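# Transfer 96-well plate from bench B1 to nest N1

## Task

Carry the 96-well plate from bench position B1 into the raised nest N1 so that it lies flat within the nest's locating features and its well A1 (the cut-off corner of the plate) sits at the nest corner labelled A1. Lowering it so it drops only a few millimetres into N1 is acceptable, but a much bigger drop there fails. The plate must stay correctly placed on its own without the robot holding it, and at the end the gripper must have released it and moved away.

## Robot and tools

Robot: one arm with a two-finger parallel gripper. Gripper axes: the fingers extend along the gripper's own +z and open and close along its own y. The reported end_effector_position is the midpoint between the pads when they are shut; closed fingertips stick out about 33 mm past it, fully open ones about 9 mm. Closing pushes the tips roughly 24 mm farther from the arm, so keep that much clearance above any surface before gripping. Well A1 is at the plate's cut-off corner.

Frame: the scene frame has its origin on the table surface right below the arm base, +z up, and +y to the left when facing along +x. The base may be tilted relative to the table, and the printed hand position can be off, more so at long reach. Cameras: cam_high, cam_low, cam_wrist, each 672x504.

The row (shared by execute_actions and move): a single list of 10 plain numbers, x, y, z, qw, qx, qy, qz, position, force_limit, speed. The first three are an absolute target position in metres in the scene frame; the next four are an absolute orientation quaternion, w first, in the scene frame. Repeat the desired quaternion in every row rather than copying a possibly drifted one from a result. The last three are gripper settings, each from -1 to 1. position: +1 fully open (140 mm), about -0.8 pads touching, -1 closes until blocked. force_limit: squeeze strength, roughly 14 N at -1, 60 N at 0, 107 N at +1 for parts up to 40 mm wide. speed: rate of finger gap change, roughly 30, 140 and 250 mm/s at -1, 0, +1. A target more than 0.6 m from the last reported position along any gripper axis gets refused, and nothing is sent. Each control step the commanded pose is clipped to within 70 mm and 16 degrees of the measured pose; if position and orientation cannot both be met, position wins.

execute_actions: argument actions is a list holding zero or one item; optional pictures (boolean). Empty list: just report the state. {"rows": [...], "steps": n}: 1 to 15 rows, n at most 15 (default 15), each step 1/30 s, one row per step, final row repeated. {"steps": n} alone: wait until n steps (max 300) have passed since the previous result, reply time included. After an action ends the arm only continues to the last clipped pose, so read the result and send the remainder.

move: target is one row (absolute pose plus finger settings, which are applied at the start); speed is path top speed in m/s, 0.002 to 0.5, default 0.25, with rotation capped at twice that in rad/s. It follows a straight path lasting 0.5 to 10 s (cut off at 10 s), turns the short way, ignores obstacles, may lag, stray or overshoot speed near a straight arm. It finishes when path and fingers have settled, or 5 s after the path ends. Its result adds a move: line with the outcome (done, off_target, moving, held, fault), acting limits (paced = pose clipped; held = some steps blocked, after which the arm can surge), and distance to target.

wait: seconds, 0 to 10; nothing new is sent. zoom_image: camera (one of the three names) and region [x0, y0, x1, y1] in image pixels from the top-left, at most 504 by 504. finished_scene: scene, the number of the current scene (1 here); irreversible, and its result reports success. Replying without any tool call also ends things.

Gripping: send position -1 and confirm object_status 2. Codes: 0 moving, 1 blocked while opening, 2 blocked while closing, 3 reached target or pads met (a thin part might still be held). Stopped fingers stay put until a new position value (differing by 0.01 or more) arrives or the object slips. To tighten while status is 2, raise force_limit and switch position between -1 and -0.98. position_measured is in counts, 3 open to 230 closed, not linear.

Result lines: the state line gives pose and quaternion; "pose unreachable" means the clearance check (which treats any mount block under the base as arm) altered or blocked the command; HELD marks affected steps; "Hand target" shows where the controller is now driving. A contact torque at a joint's load limit (waist 20, shoulder 20, upper arm roll 18, elbow 18, forearm roll 12, wrist pitch 12, wrist roll 12 N m, held weight included) stops the arm for 10 s and skips the rest of the call. MOTOR HOT warns of heating from holding loads; OVER-TEMPERATURE FAULT means brakes engaged until cooled. Joint ranges (rad): waist ±2.744, shoulder ±1.784, upper arm roll ±2.901, elbow -3.042 to -0.152, forearm roll ±2.807, wrist pitch 0.544 to 4.517, wrist roll ±3.016. The simulation keeps running while you compose replies.

Avoid: pushing or knocking anything off the table, dropping or slamming the plate, fast or deep contact (speed and overshoot past contact raise force), and arm stops. Loose objects may occasionally be nudged by outside disturbances, so recheck positions.

Each tool is called after "Request:" as a command line: name --argument value for each argument, lists and objects as JSON in quotes; but a table of rows of numbers goes row by row, as --pt "numbers of a row", without its own name.

## Session

Request:
execute_actions --actions '[]'

Scene clock: 0.00 s of 8400.00 s.
end_effector_position=(+0.1833, +0.2019, +0.3082) position_measured=3 object_status=3 end_effector_quat_wxyz=(-0.250, +0.834, +0.490, -0.033)
Joint positions: [ 0.621 -0.913 -0.301 -2.813  0.274  1.812 -2.253]
Joint velocities: [-0.     0.001  0.002 -0.     0.001 -0.001  0.   ]
Hand target: +0.183, +0.202, +0.308; -0.250, +0.834, +0.490, -0.033

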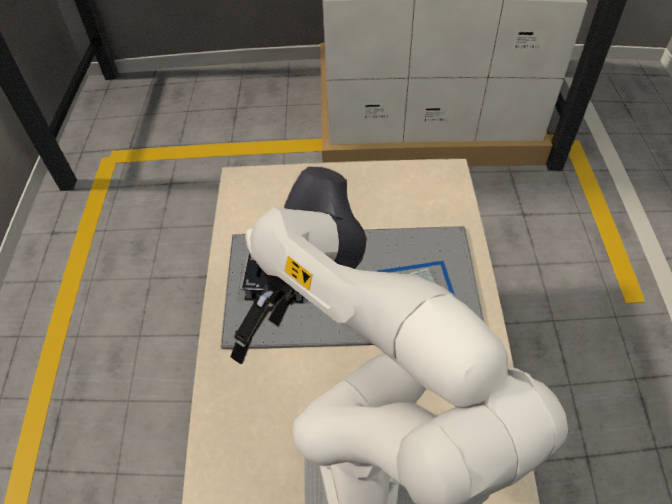

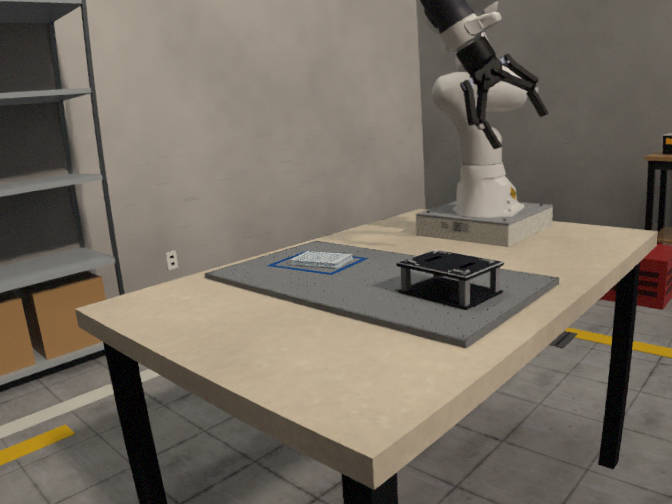

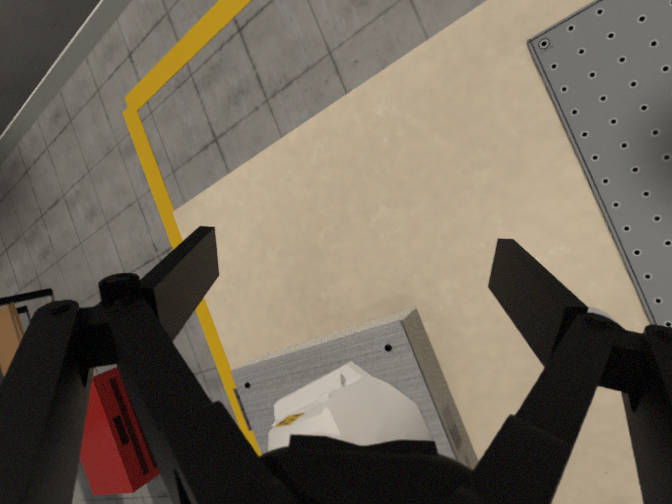

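Request:
move --target '[0.42, 0.0, 0.42, 0, 1, 0, 0, 1, 0, 0]'

Scene clock: 7.63 s of 8400.00 s.
end_effector_position=(+0.4227, +0.0037, +0.4207) position_measured=3 object_status=3 end_effector_quat_wxyz=(-0.000, +1.000, +0.006, -0.001)
Joint positions: [-0.112 -0.442  0.076 -2.164  0.039  1.726 -1.614]
Joint velocities: [-0.007  0.     0.005  0.    -0.001 -0.002  0.025]
Hand target: +0.422, +0.004, +0.420; +0.000, +1.000, -0.002, -0.003
Off the commanded pose: 0.005 m, 1 deg.
After step 90, 1.47 s passed at rest.
move: off_target

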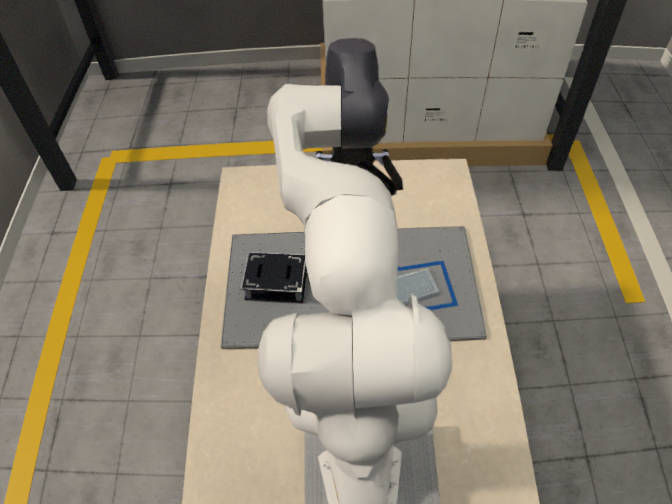

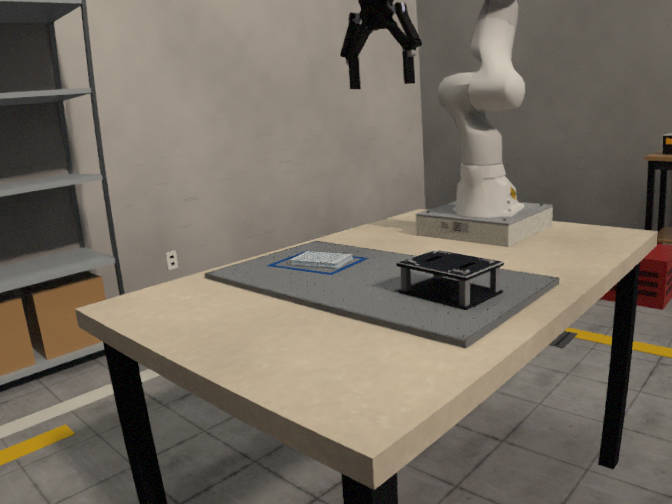

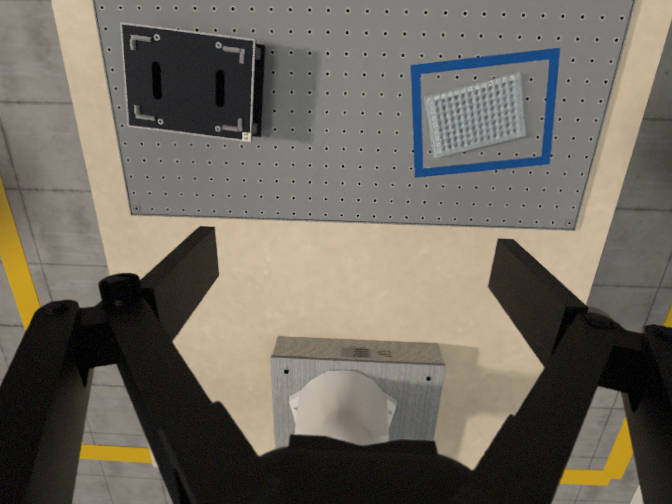

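Request:
zoom_image --camera "cam_wrist" --region '[400, 40, 570, 185]'

Request:
zoom_image --camera "cam_wrist" --region '[110, 15, 280, 150]'

Region (400, 40, 570, 185) of cam_wrist's 672x504 image, scaled by 2.965, with more detail than that image has; it fills the top 430 rows of this view, and the rest is white.

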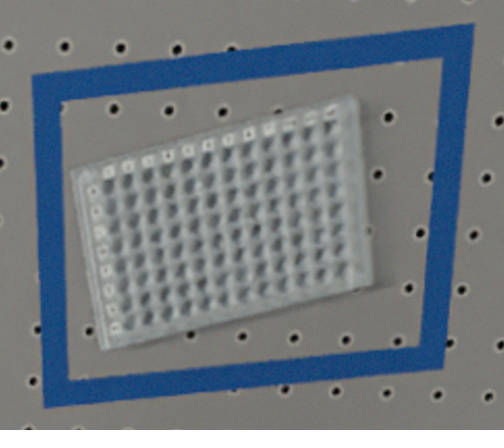

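Region (110, 15, 280, 150) of cam_wrist's 672x504 image, scaled by 2.965, with more detail than that image has; it fills the top 400 rows of this view, and the rest is white.

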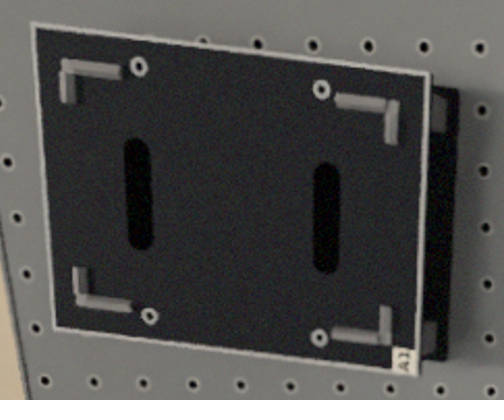

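Request:
move --target '[0.48, -0.155, 0.16, 0, 0.7934, -0.6088, 0, 1, 0, 0]'

Scene clock: 44.17 s of 8400.00 s.
end_effector_position=(+0.4813, -0.1527, +0.1593) position_measured=3 object_status=3 end_effector_quat_wxyz=(-0.002, +0.799, -0.602, -0.004)
Joint positions: [-0.467  0.051  0.135 -2.353  0.009  2.401 -0.601]
Joint velocities: [ 0.002  0.    -0.    -0.    -0.002  0.001  0.034]
Hand target: +0.483, -0.153, +0.159; -0.001, +0.795, -0.607, -0.002
Off the commanded pose: 0.003 m, 1 deg.
After step 90, 29.97 s passed at rest.
move: done

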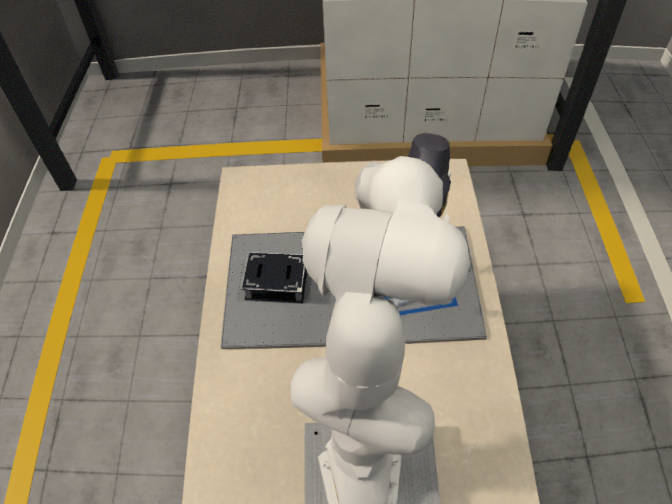

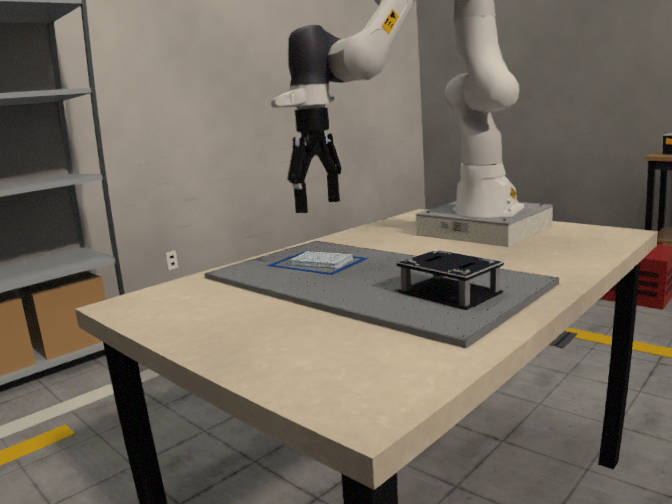

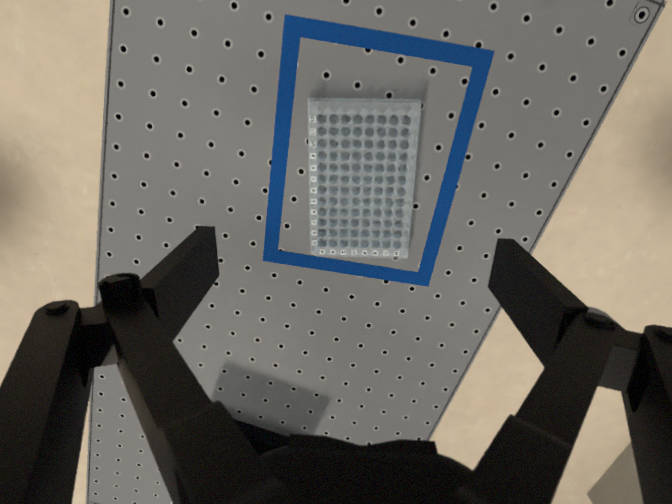

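Request:
move --target '[0.478, -0.163, 0.075, 0, 0.7934, -0.6088, 0, 0.55, -0.5, 0]' --speed 0.15

Scene clock: 56.97 s of 8400.00 s.
end_effector_position=(+0.4771, -0.1619, +0.0750) position_measured=59 object_status=3 end_effector_quat_wxyz=(-0.001, +0.796, -0.606, -0.002)
Joint positions: [-0.467  0.231  0.114 -2.386 -0.032  2.614 -0.58 ]
Joint velocities: [ 0.    -0.001 -0.001 -0.001 -0.001  0.012  0.005]
Hand target: +0.478, -0.163, +0.075; -0.000, +0.794, -0.608, -0.000
Off the commanded pose: 0.001 m, 1 deg.
After step 90, 8.60 s passed at rest.
move: done

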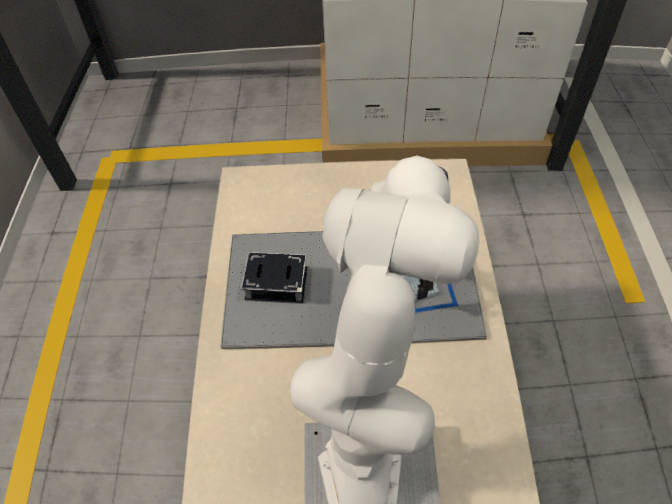

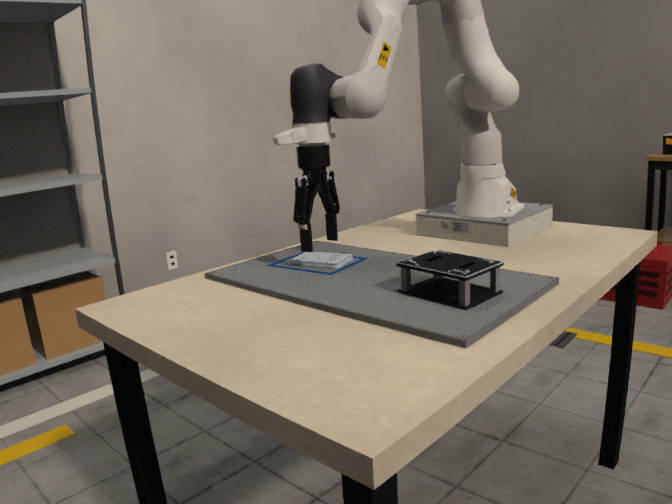

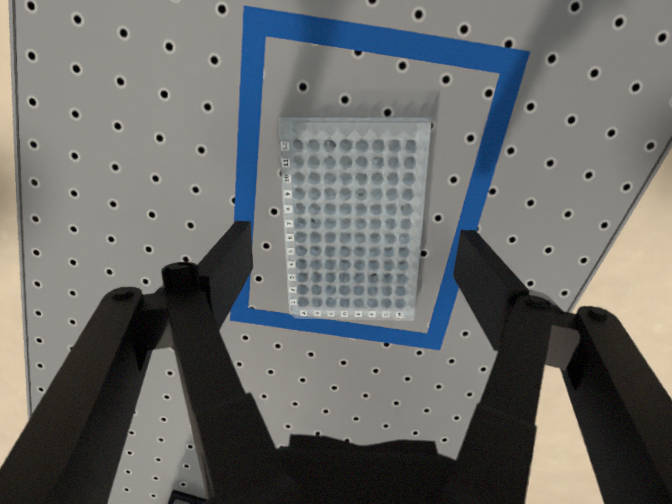

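Request:
move --target '[0.4785, -0.165, 0.048, 0, 0.8039, -0.5948, 0, 0.55, -0.5, 0]' --speed 0.05

Request:
zoom_image --camera "cam_low" --region '[260, 210, 380, 290]'

Scene clock: 67.30 s of 8400.00 s.
end_effector_position=(+0.4770, -0.1628, +0.0478) position_measured=59 object_status=3 end_effector_quat_wxyz=(+0.000, +0.802, -0.598, -0.003)
Joint positions: [-0.469  0.3    0.112 -2.381 -0.055  2.676 -0.584]
Joint velocities: [-0.002 -0.    -0.     0.002 -0.002  0.006 -0.001]
Hand target: +0.479, -0.165, +0.048; -0.000, +0.804, -0.595, -0.000
Off the commanded pose: 0.003 m, 1 deg.
After step 90, 6.30 s passed at rest.
move: done

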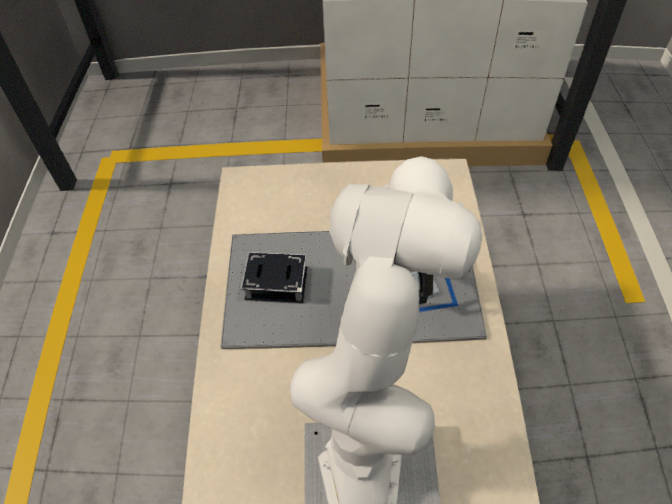

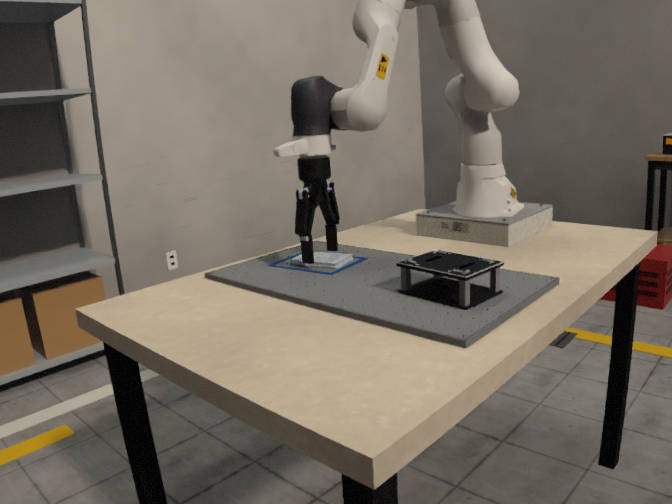

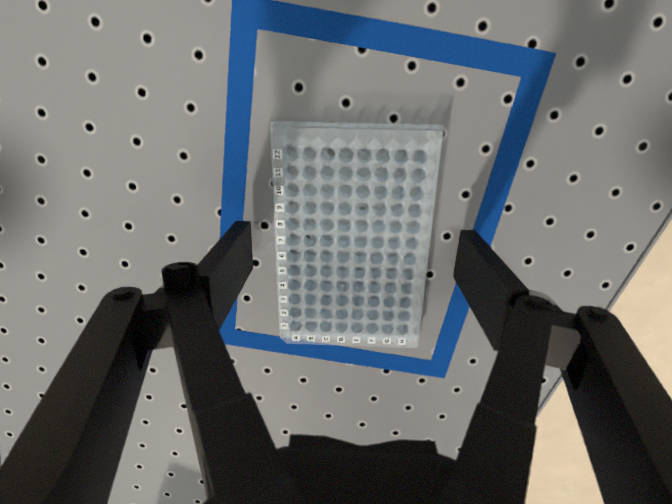

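Region (260, 210, 380, 290) of cam_low's 672x504 image, scaled by 4.200, with more detail than that image has.

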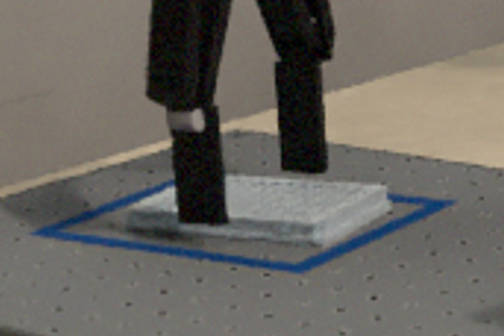

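Request:
move --target '[0.4785, -0.165, 0.040, 0, 0.8039, -0.5948, 0, 0.42, -0.5, -0.5]' --speed 0.02

Request:
zoom_image --camera "cam_low" --region '[260, 210, 380, 290]'

Scene clock: 75.27 s of 8400.00 s.
end_effector_position=(+0.4766, -0.1624, +0.0398) position_measured=76 object_status=3 end_effector_quat_wxyz=(+0.000, +0.803, -0.596, -0.003)
Joint positions: [-0.47   0.32   0.112 -2.379 -0.061  2.693 -0.585]
Joint velocities: [-0.     0.001  0.001  0.002 -0.004  0.012 -0.001]
Hand target: +0.479, -0.165, +0.040; -0.000, +0.804, -0.595, -0.000
Off the commanded pose: 0.003 m, 0 deg.
After step 90, 4.27 s passed at rest.
move: done

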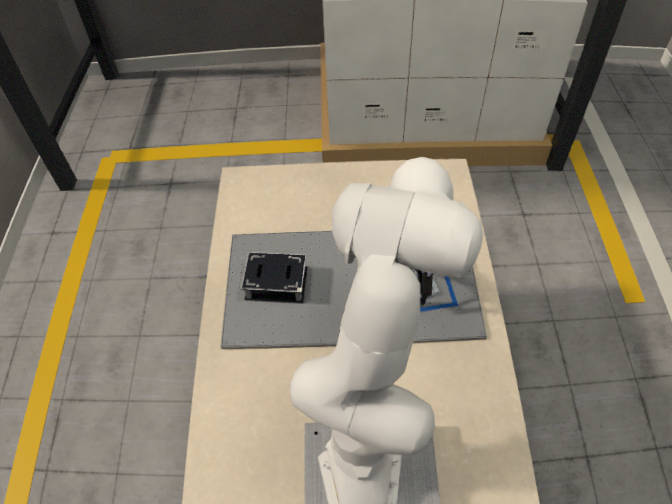

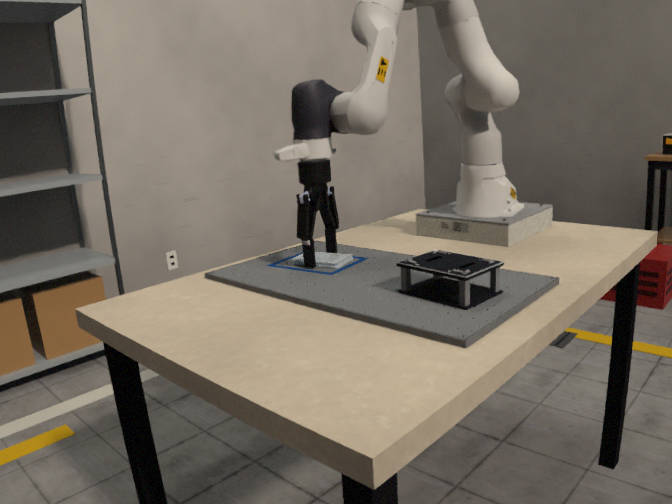

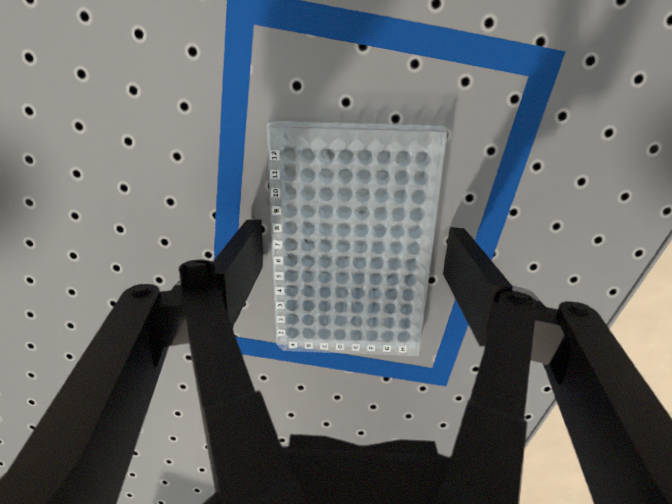

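Region (260, 210, 380, 290) of cam_low's 672x504 image, scaled by 4.200, with more detail than that image has.

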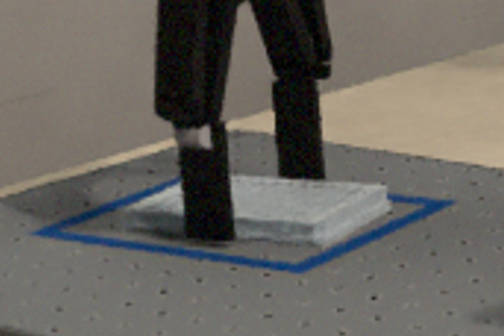

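Request:
move --target '[0.4785, -0.165, 0.040, 0, 0.8039, -0.5948, 0, -1, -0.4, -0.7]' --speed 0.02

Scene clock: 82.93 s of 8400.00 s.
end_effector_position=(+0.4780, -0.1630, +0.0406) position_measured=104 object_status=2 end_effector_quat_wxyz=(-0.000, +0.803, -0.596, -0.001)
Joint positions: [-0.47   0.32   0.112 -2.378 -0.062  2.695 -0.585]
Joint velocities: [-0.     0.002 -0.     0.    -0.     0.    -0.002]
Hand target: +0.479, -0.165, +0.040; +0.000, +0.804, -0.595, -0.000
Off the commanded pose: 0.002 m, 0 deg.
After step 90, 3.97 s passed at rest.
move: done

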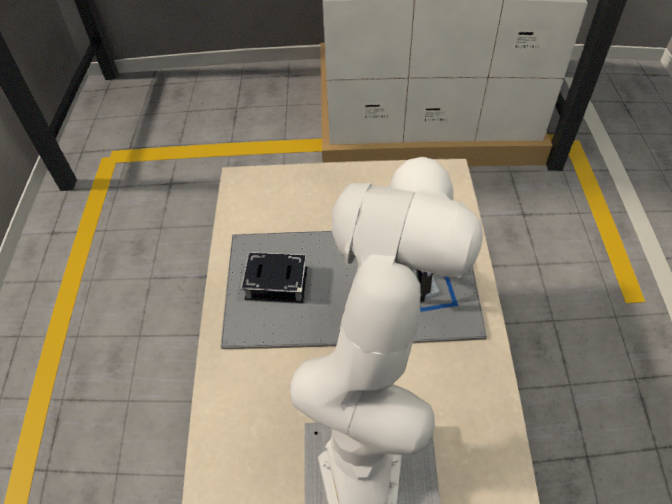

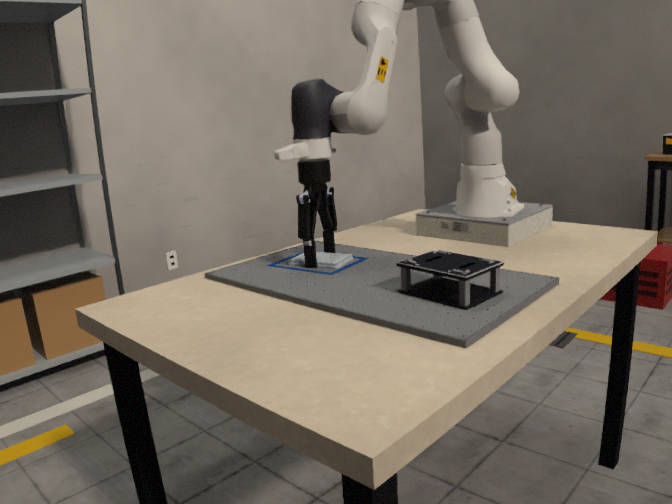

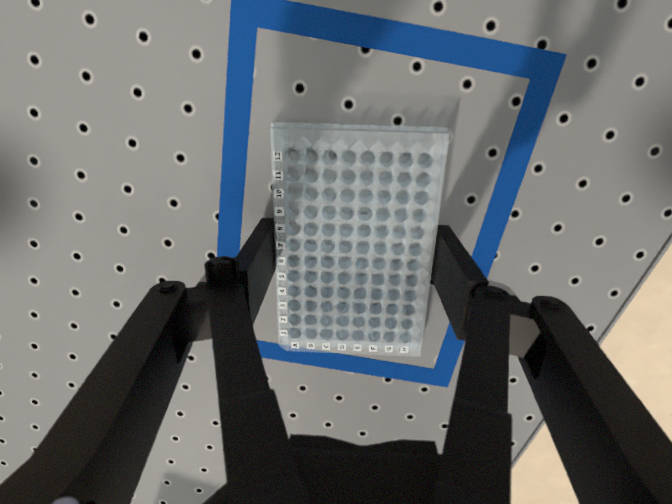

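Request:
move --target '[0.4785, -0.165, 0.15, 0, 0.8039, -0.5948, 0, -1, -0.4, -0.7]' --speed 0.12

Request:
move --target '[0.503, 0.213, 0.19, 0, 0.7373, 0.6756, 0, -1, -0.4, -0.7]' --speed 0.25

Scene clock: 97.60 s of 8400.00 s.
end_effector_position=(+0.4788, -0.1657, +0.1497) position_measured=104 object_status=2 end_effector_quat_wxyz=(+0.001, +0.801, -0.598, +0.002)
Joint positions: [-0.481  0.069  0.127 -2.363 -0.007  2.437 -0.62 ]
Joint velocities: [ 0.001  0.    -0.001  0.     0.001 -0.013 -0.007]
Hand target: +0.478, -0.165, +0.150; +0.001, +0.804, -0.595, +0.000
Off the commanded pose: 0.001 m, 1 deg.
After step 90, 10.17 s passed at rest.
move: done

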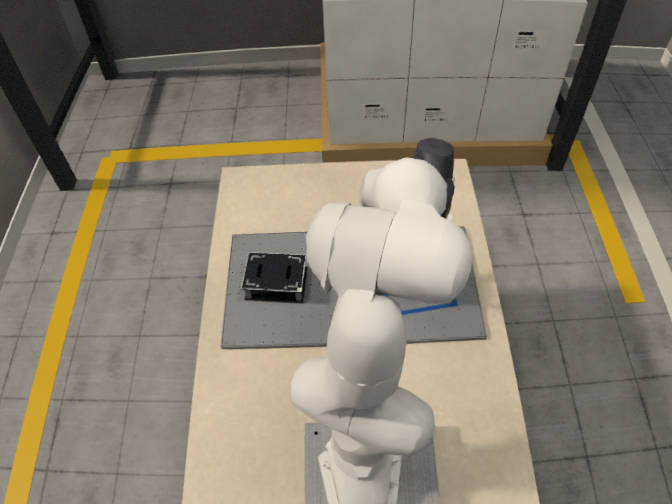

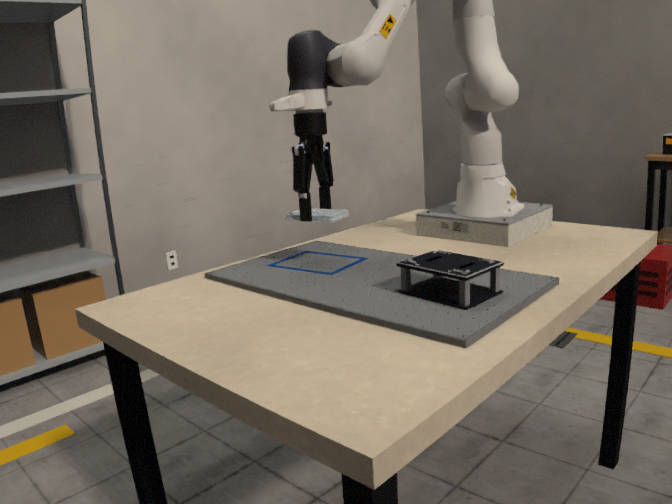

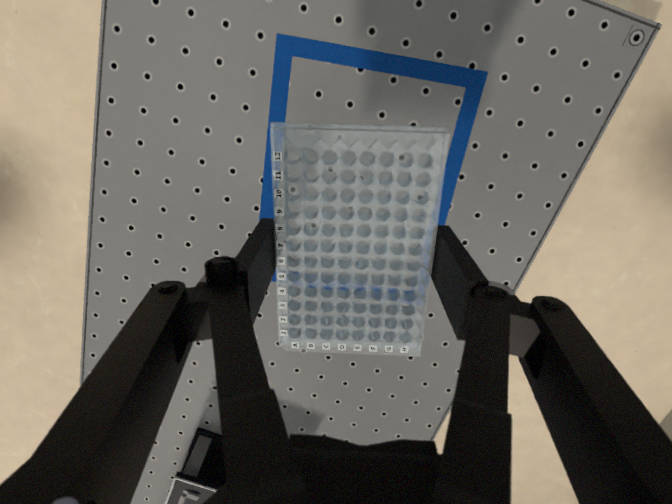

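Scene clock: 104.00 s of 8400.00 s.
end_effector_position=(+0.4982, +0.2129, +0.1905) position_measured=104 object_status=2 end_effector_quat_wxyz=(+0.004, +0.743, +0.670, +0.001)
Joint positions: [-0.121  0.092  0.513 -2.218 -0.066  2.309 -2.587]
Joint velocities: [-0.001  0.     0.002 -0.    -0.001  0.    -0.029]
Hand target: +0.498, +0.213, +0.190; +0.003, +0.738, +0.675, +0.000
Off the commanded pose: 0.005 m, 1 deg.
move: off_target

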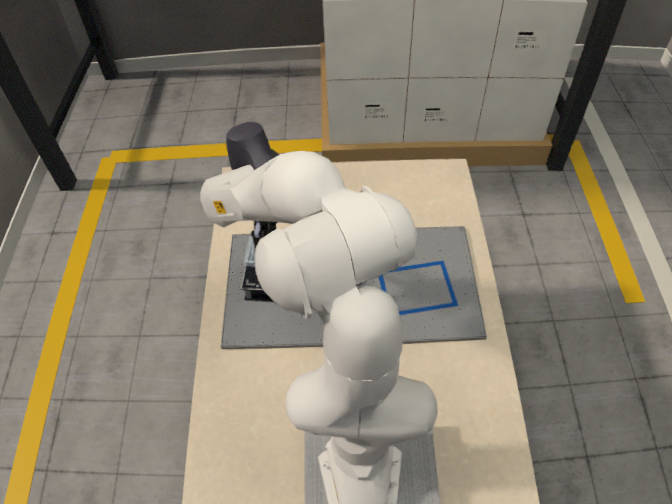

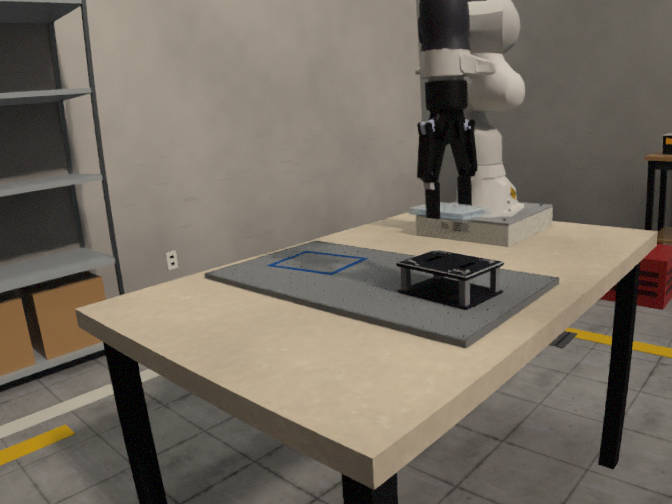

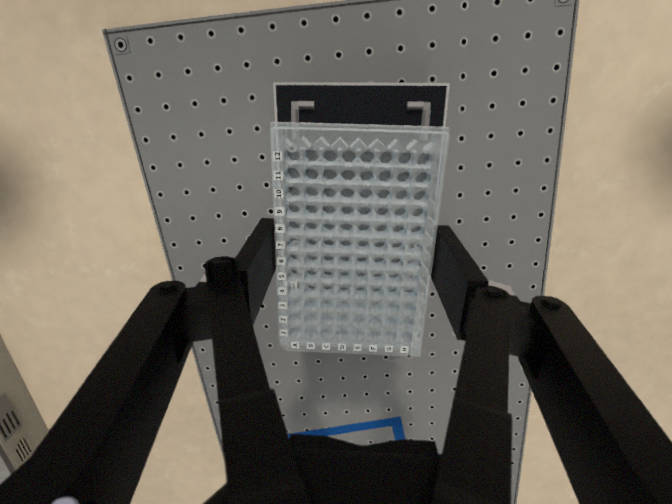

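Request:
move --target '[0.499, 0.219, 0.125, 0, 0.7314, 0.682, 0, -1, -0.4, -0.7]' --speed 0.08

Request:
zoom_image --camera "cam_wrist" --region '[220, 60, 500, 380]'

Request:
zoom_image --camera "cam_low" --region '[385, 220, 515, 310]'

Scene clock: 114.57 s of 8400.00 s.
end_effector_position=(+0.4979, +0.2188, +0.1253) position_measured=104 object_status=2 end_effector_quat_wxyz=(-0.001, +0.728, +0.686, -0.002)
Joint positions: [-0.097  0.234  0.492 -2.239 -0.163  2.442 -2.556]
Joint velocities: [ 0.003  0.    -0.002 -0.    -0.003  0.011  0.014]
Hand target: +0.499, +0.219, +0.125; -0.000, +0.731, +0.682, +0.000
Off the commanded pose: 0.001 m, 1 deg.
After step 90, 6.27 s passed at rest.
move: done

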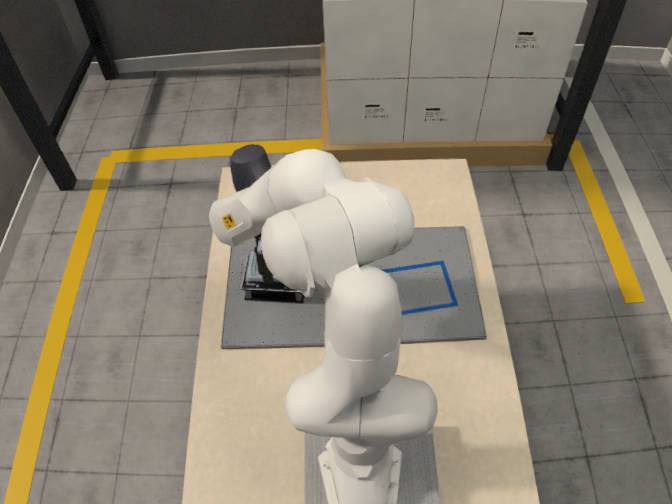

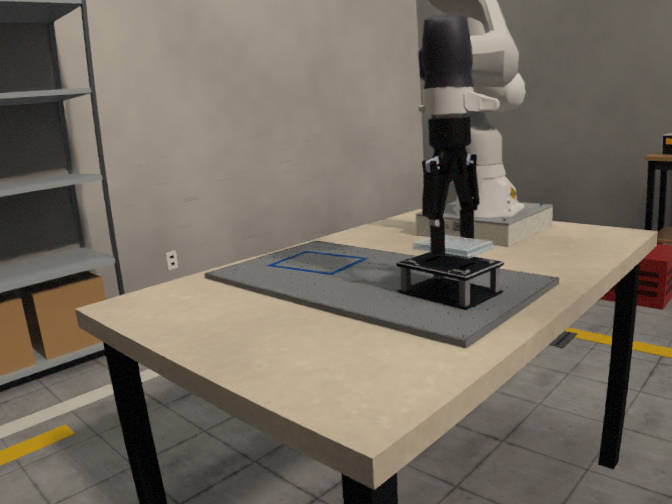

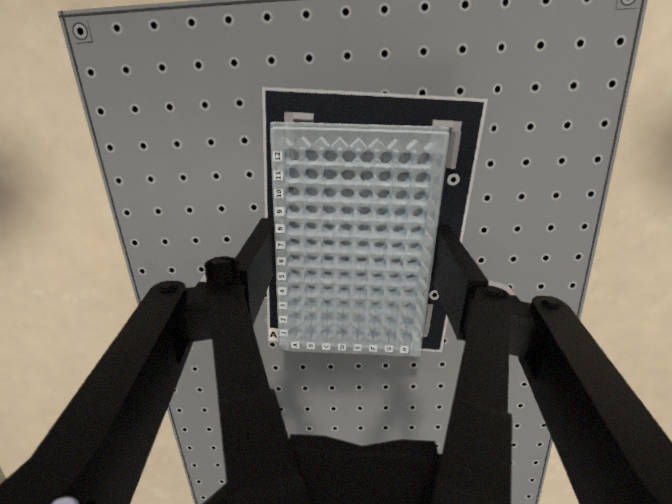

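Region (220, 60, 500, 380) of cam_wrist's 672x504 image, scaled by 1.575, with more detail than that image has; it fills the left 441 columns of this view, and the rest is white.

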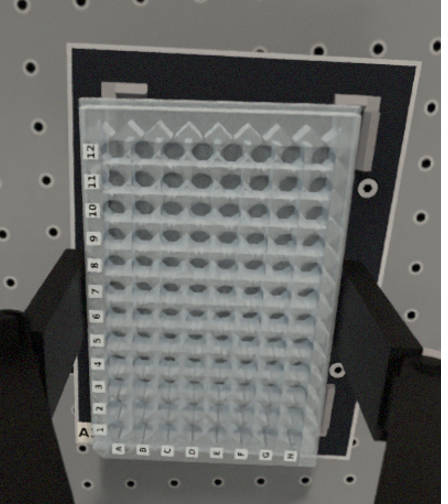

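Region (385, 220, 515, 310) of cam_low's 672x504 image, scaled by 3.877, with more detail than that image has; it fills the top 349 rows of this view, and the rest is white.

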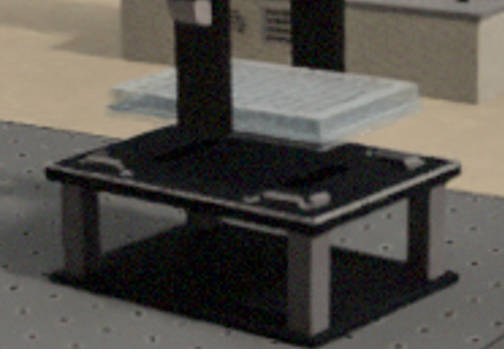

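Request:
move --target '[0.504, 0.2185, 0.112, 0, 0.7373, 0.6756, 0, -1, -0.4, -0.7]' --speed 0.03

Request:
zoom_image --camera "cam_wrist" --region '[220, 70, 500, 390]'

Request:
zoom_image --camera "cam_low" --region '[385, 220, 515, 310]'

Scene clock: 127.13 s of 8400.00 s.
end_effector_position=(+0.5011, +0.2176, +0.1114) position_measured=104 object_status=2 end_effector_quat_wxyz=(-0.002, +0.733, +0.680, -0.003)
Joint positions: [-0.084  0.271  0.472 -2.23  -0.188  2.463 -2.529]
Joint velocities: [ 0.011  0.    -0.009  0.003 -0.004  0.011  0.024]
Hand target: +0.504, +0.219, +0.112; -0.000, +0.737, +0.676, +0.000
Off the commanded pose: 0.003 m, 1 deg.
After step 90, 8.83 s passed at rest.
move: done

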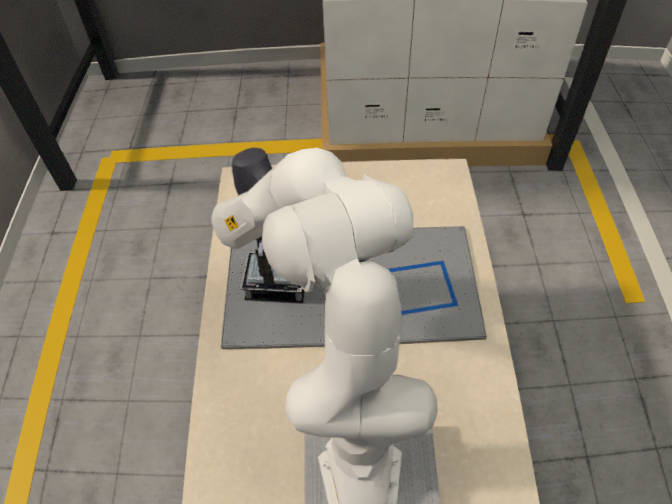

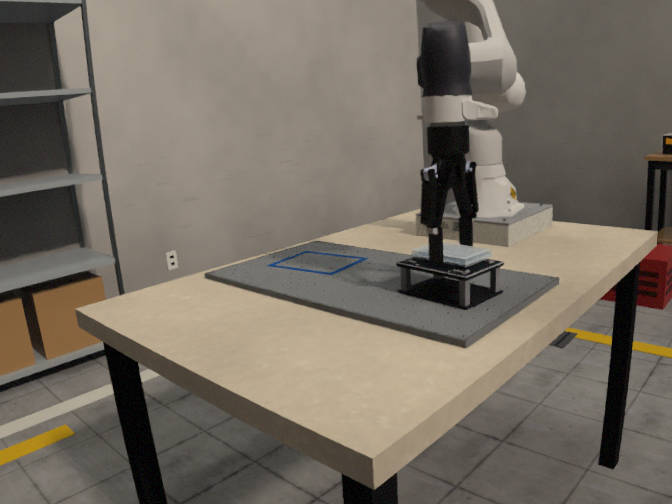

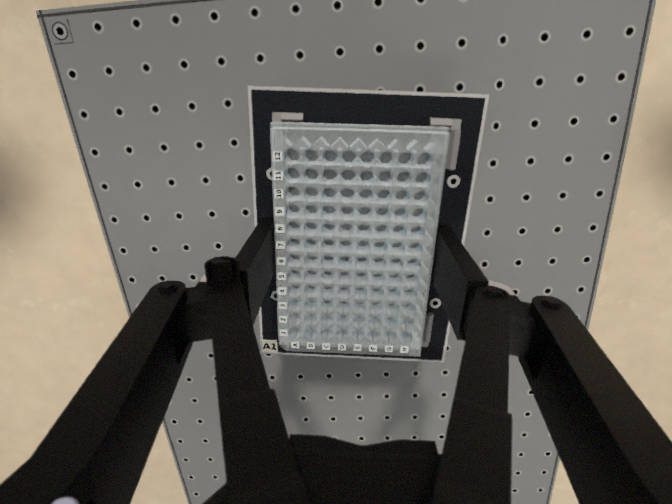

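Region (220, 70, 500, 390) of cam_wrist's 672x504 image, scaled by 1.575, with more detail than that image has; it fills the left 441 columns of this view, and the rest is white.

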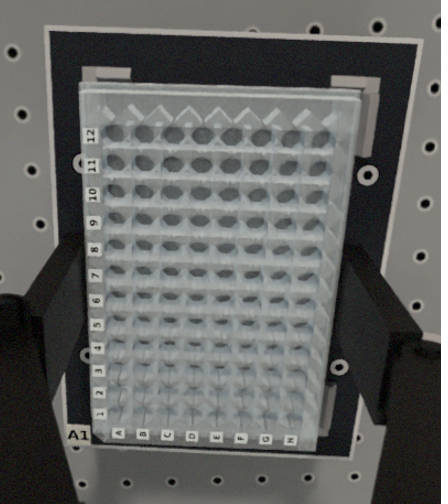

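Region (385, 220, 515, 310) of cam_low's 672x504 image, scaled by 3.877, with more detail than that image has; it fills the top 349 rows of this view, and the rest is white.

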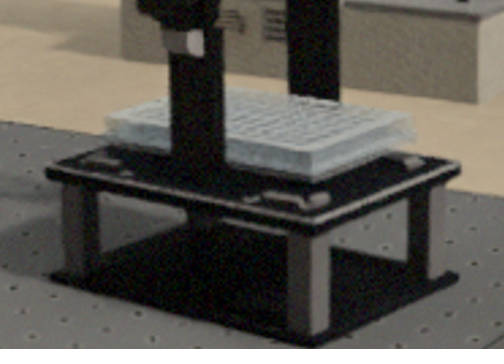

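The arm was still settling; I'll look again.

Request:
execute_actions --actions '[]'

Request:
zoom_image --camera "cam_wrist" --region '[220, 70, 500, 390]'

Scene clock: 129.53 s of 8400.00 s.
end_effector_position=(+0.5020, +0.2180, +0.1117) position_measured=104 object_status=2 end_effector_quat_wxyz=(-0.001, +0.735, +0.678, -0.002)
Joint positions: [-0.083  0.271  0.472 -2.229 -0.188  2.465 -2.521]
Joint velocities: [ 0.     0.     0.002 -0.001  0.    -0.     0.   ]
Hand target: +0.504, +0.219, +0.112; -0.000, +0.737, +0.676, +0.000
Off the commanded pose: 0.002 m, 0 deg.
Steps of this call (steps 1 to 72: nothing new was sent). Readings (end_effector_position | what the end effector reports):
1: (+0.5013, +0.2177, +0.1115) | position_measured=104 object_status=2
2: (+0.5014, +0.2178, +0.1115) | position_measured=104 object_status=2
4: (+0.5016, +0.2179, +0.1116) | position_measured=104 object_status=2
8: (+0.5017, +0.2180, +0.1116) | position_measured=104 object_status=2
72: the state above

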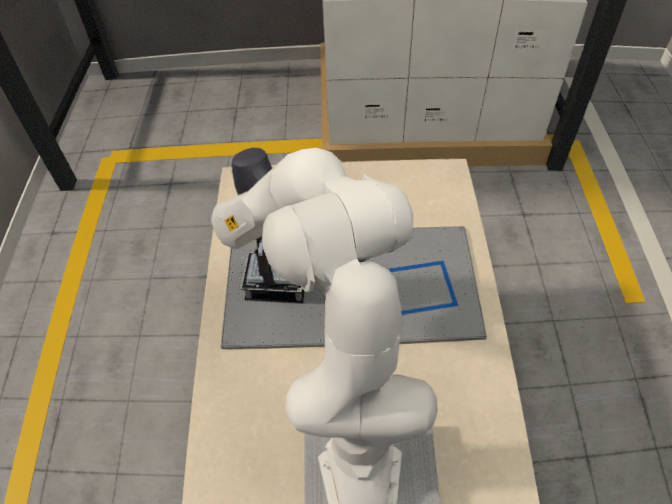

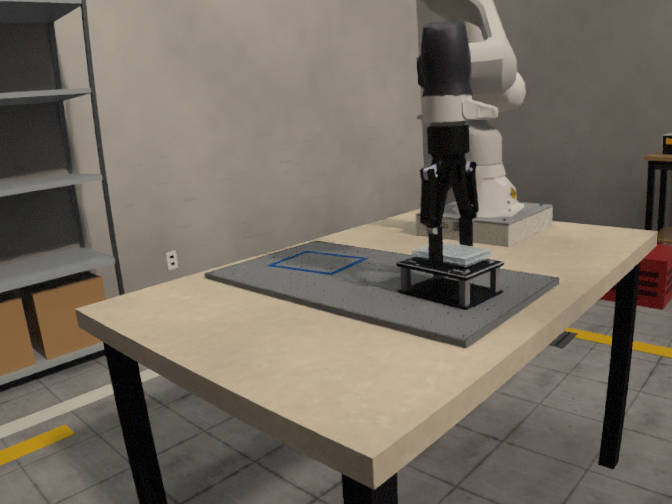

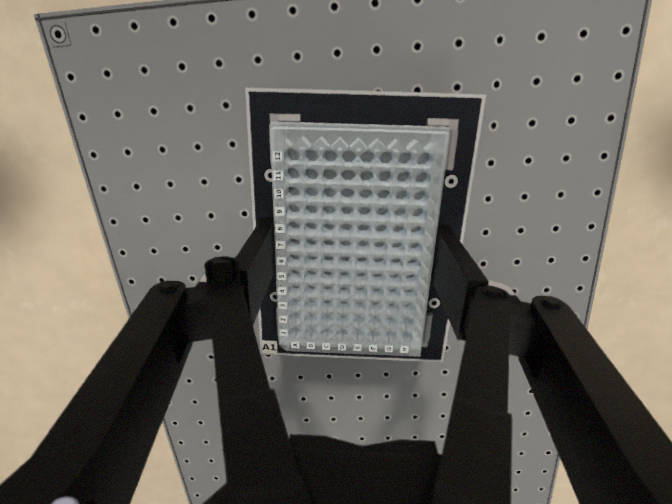

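Region (220, 70, 500, 390) of cam_wrist's 672x504 image, scaled by 1.575, with more detail than that image has; it fills the left 441 columns of this view, and the rest is white.

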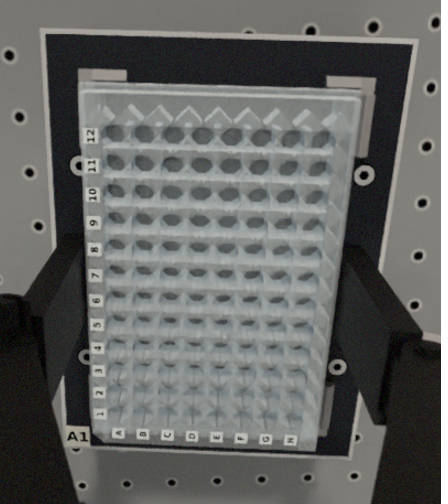

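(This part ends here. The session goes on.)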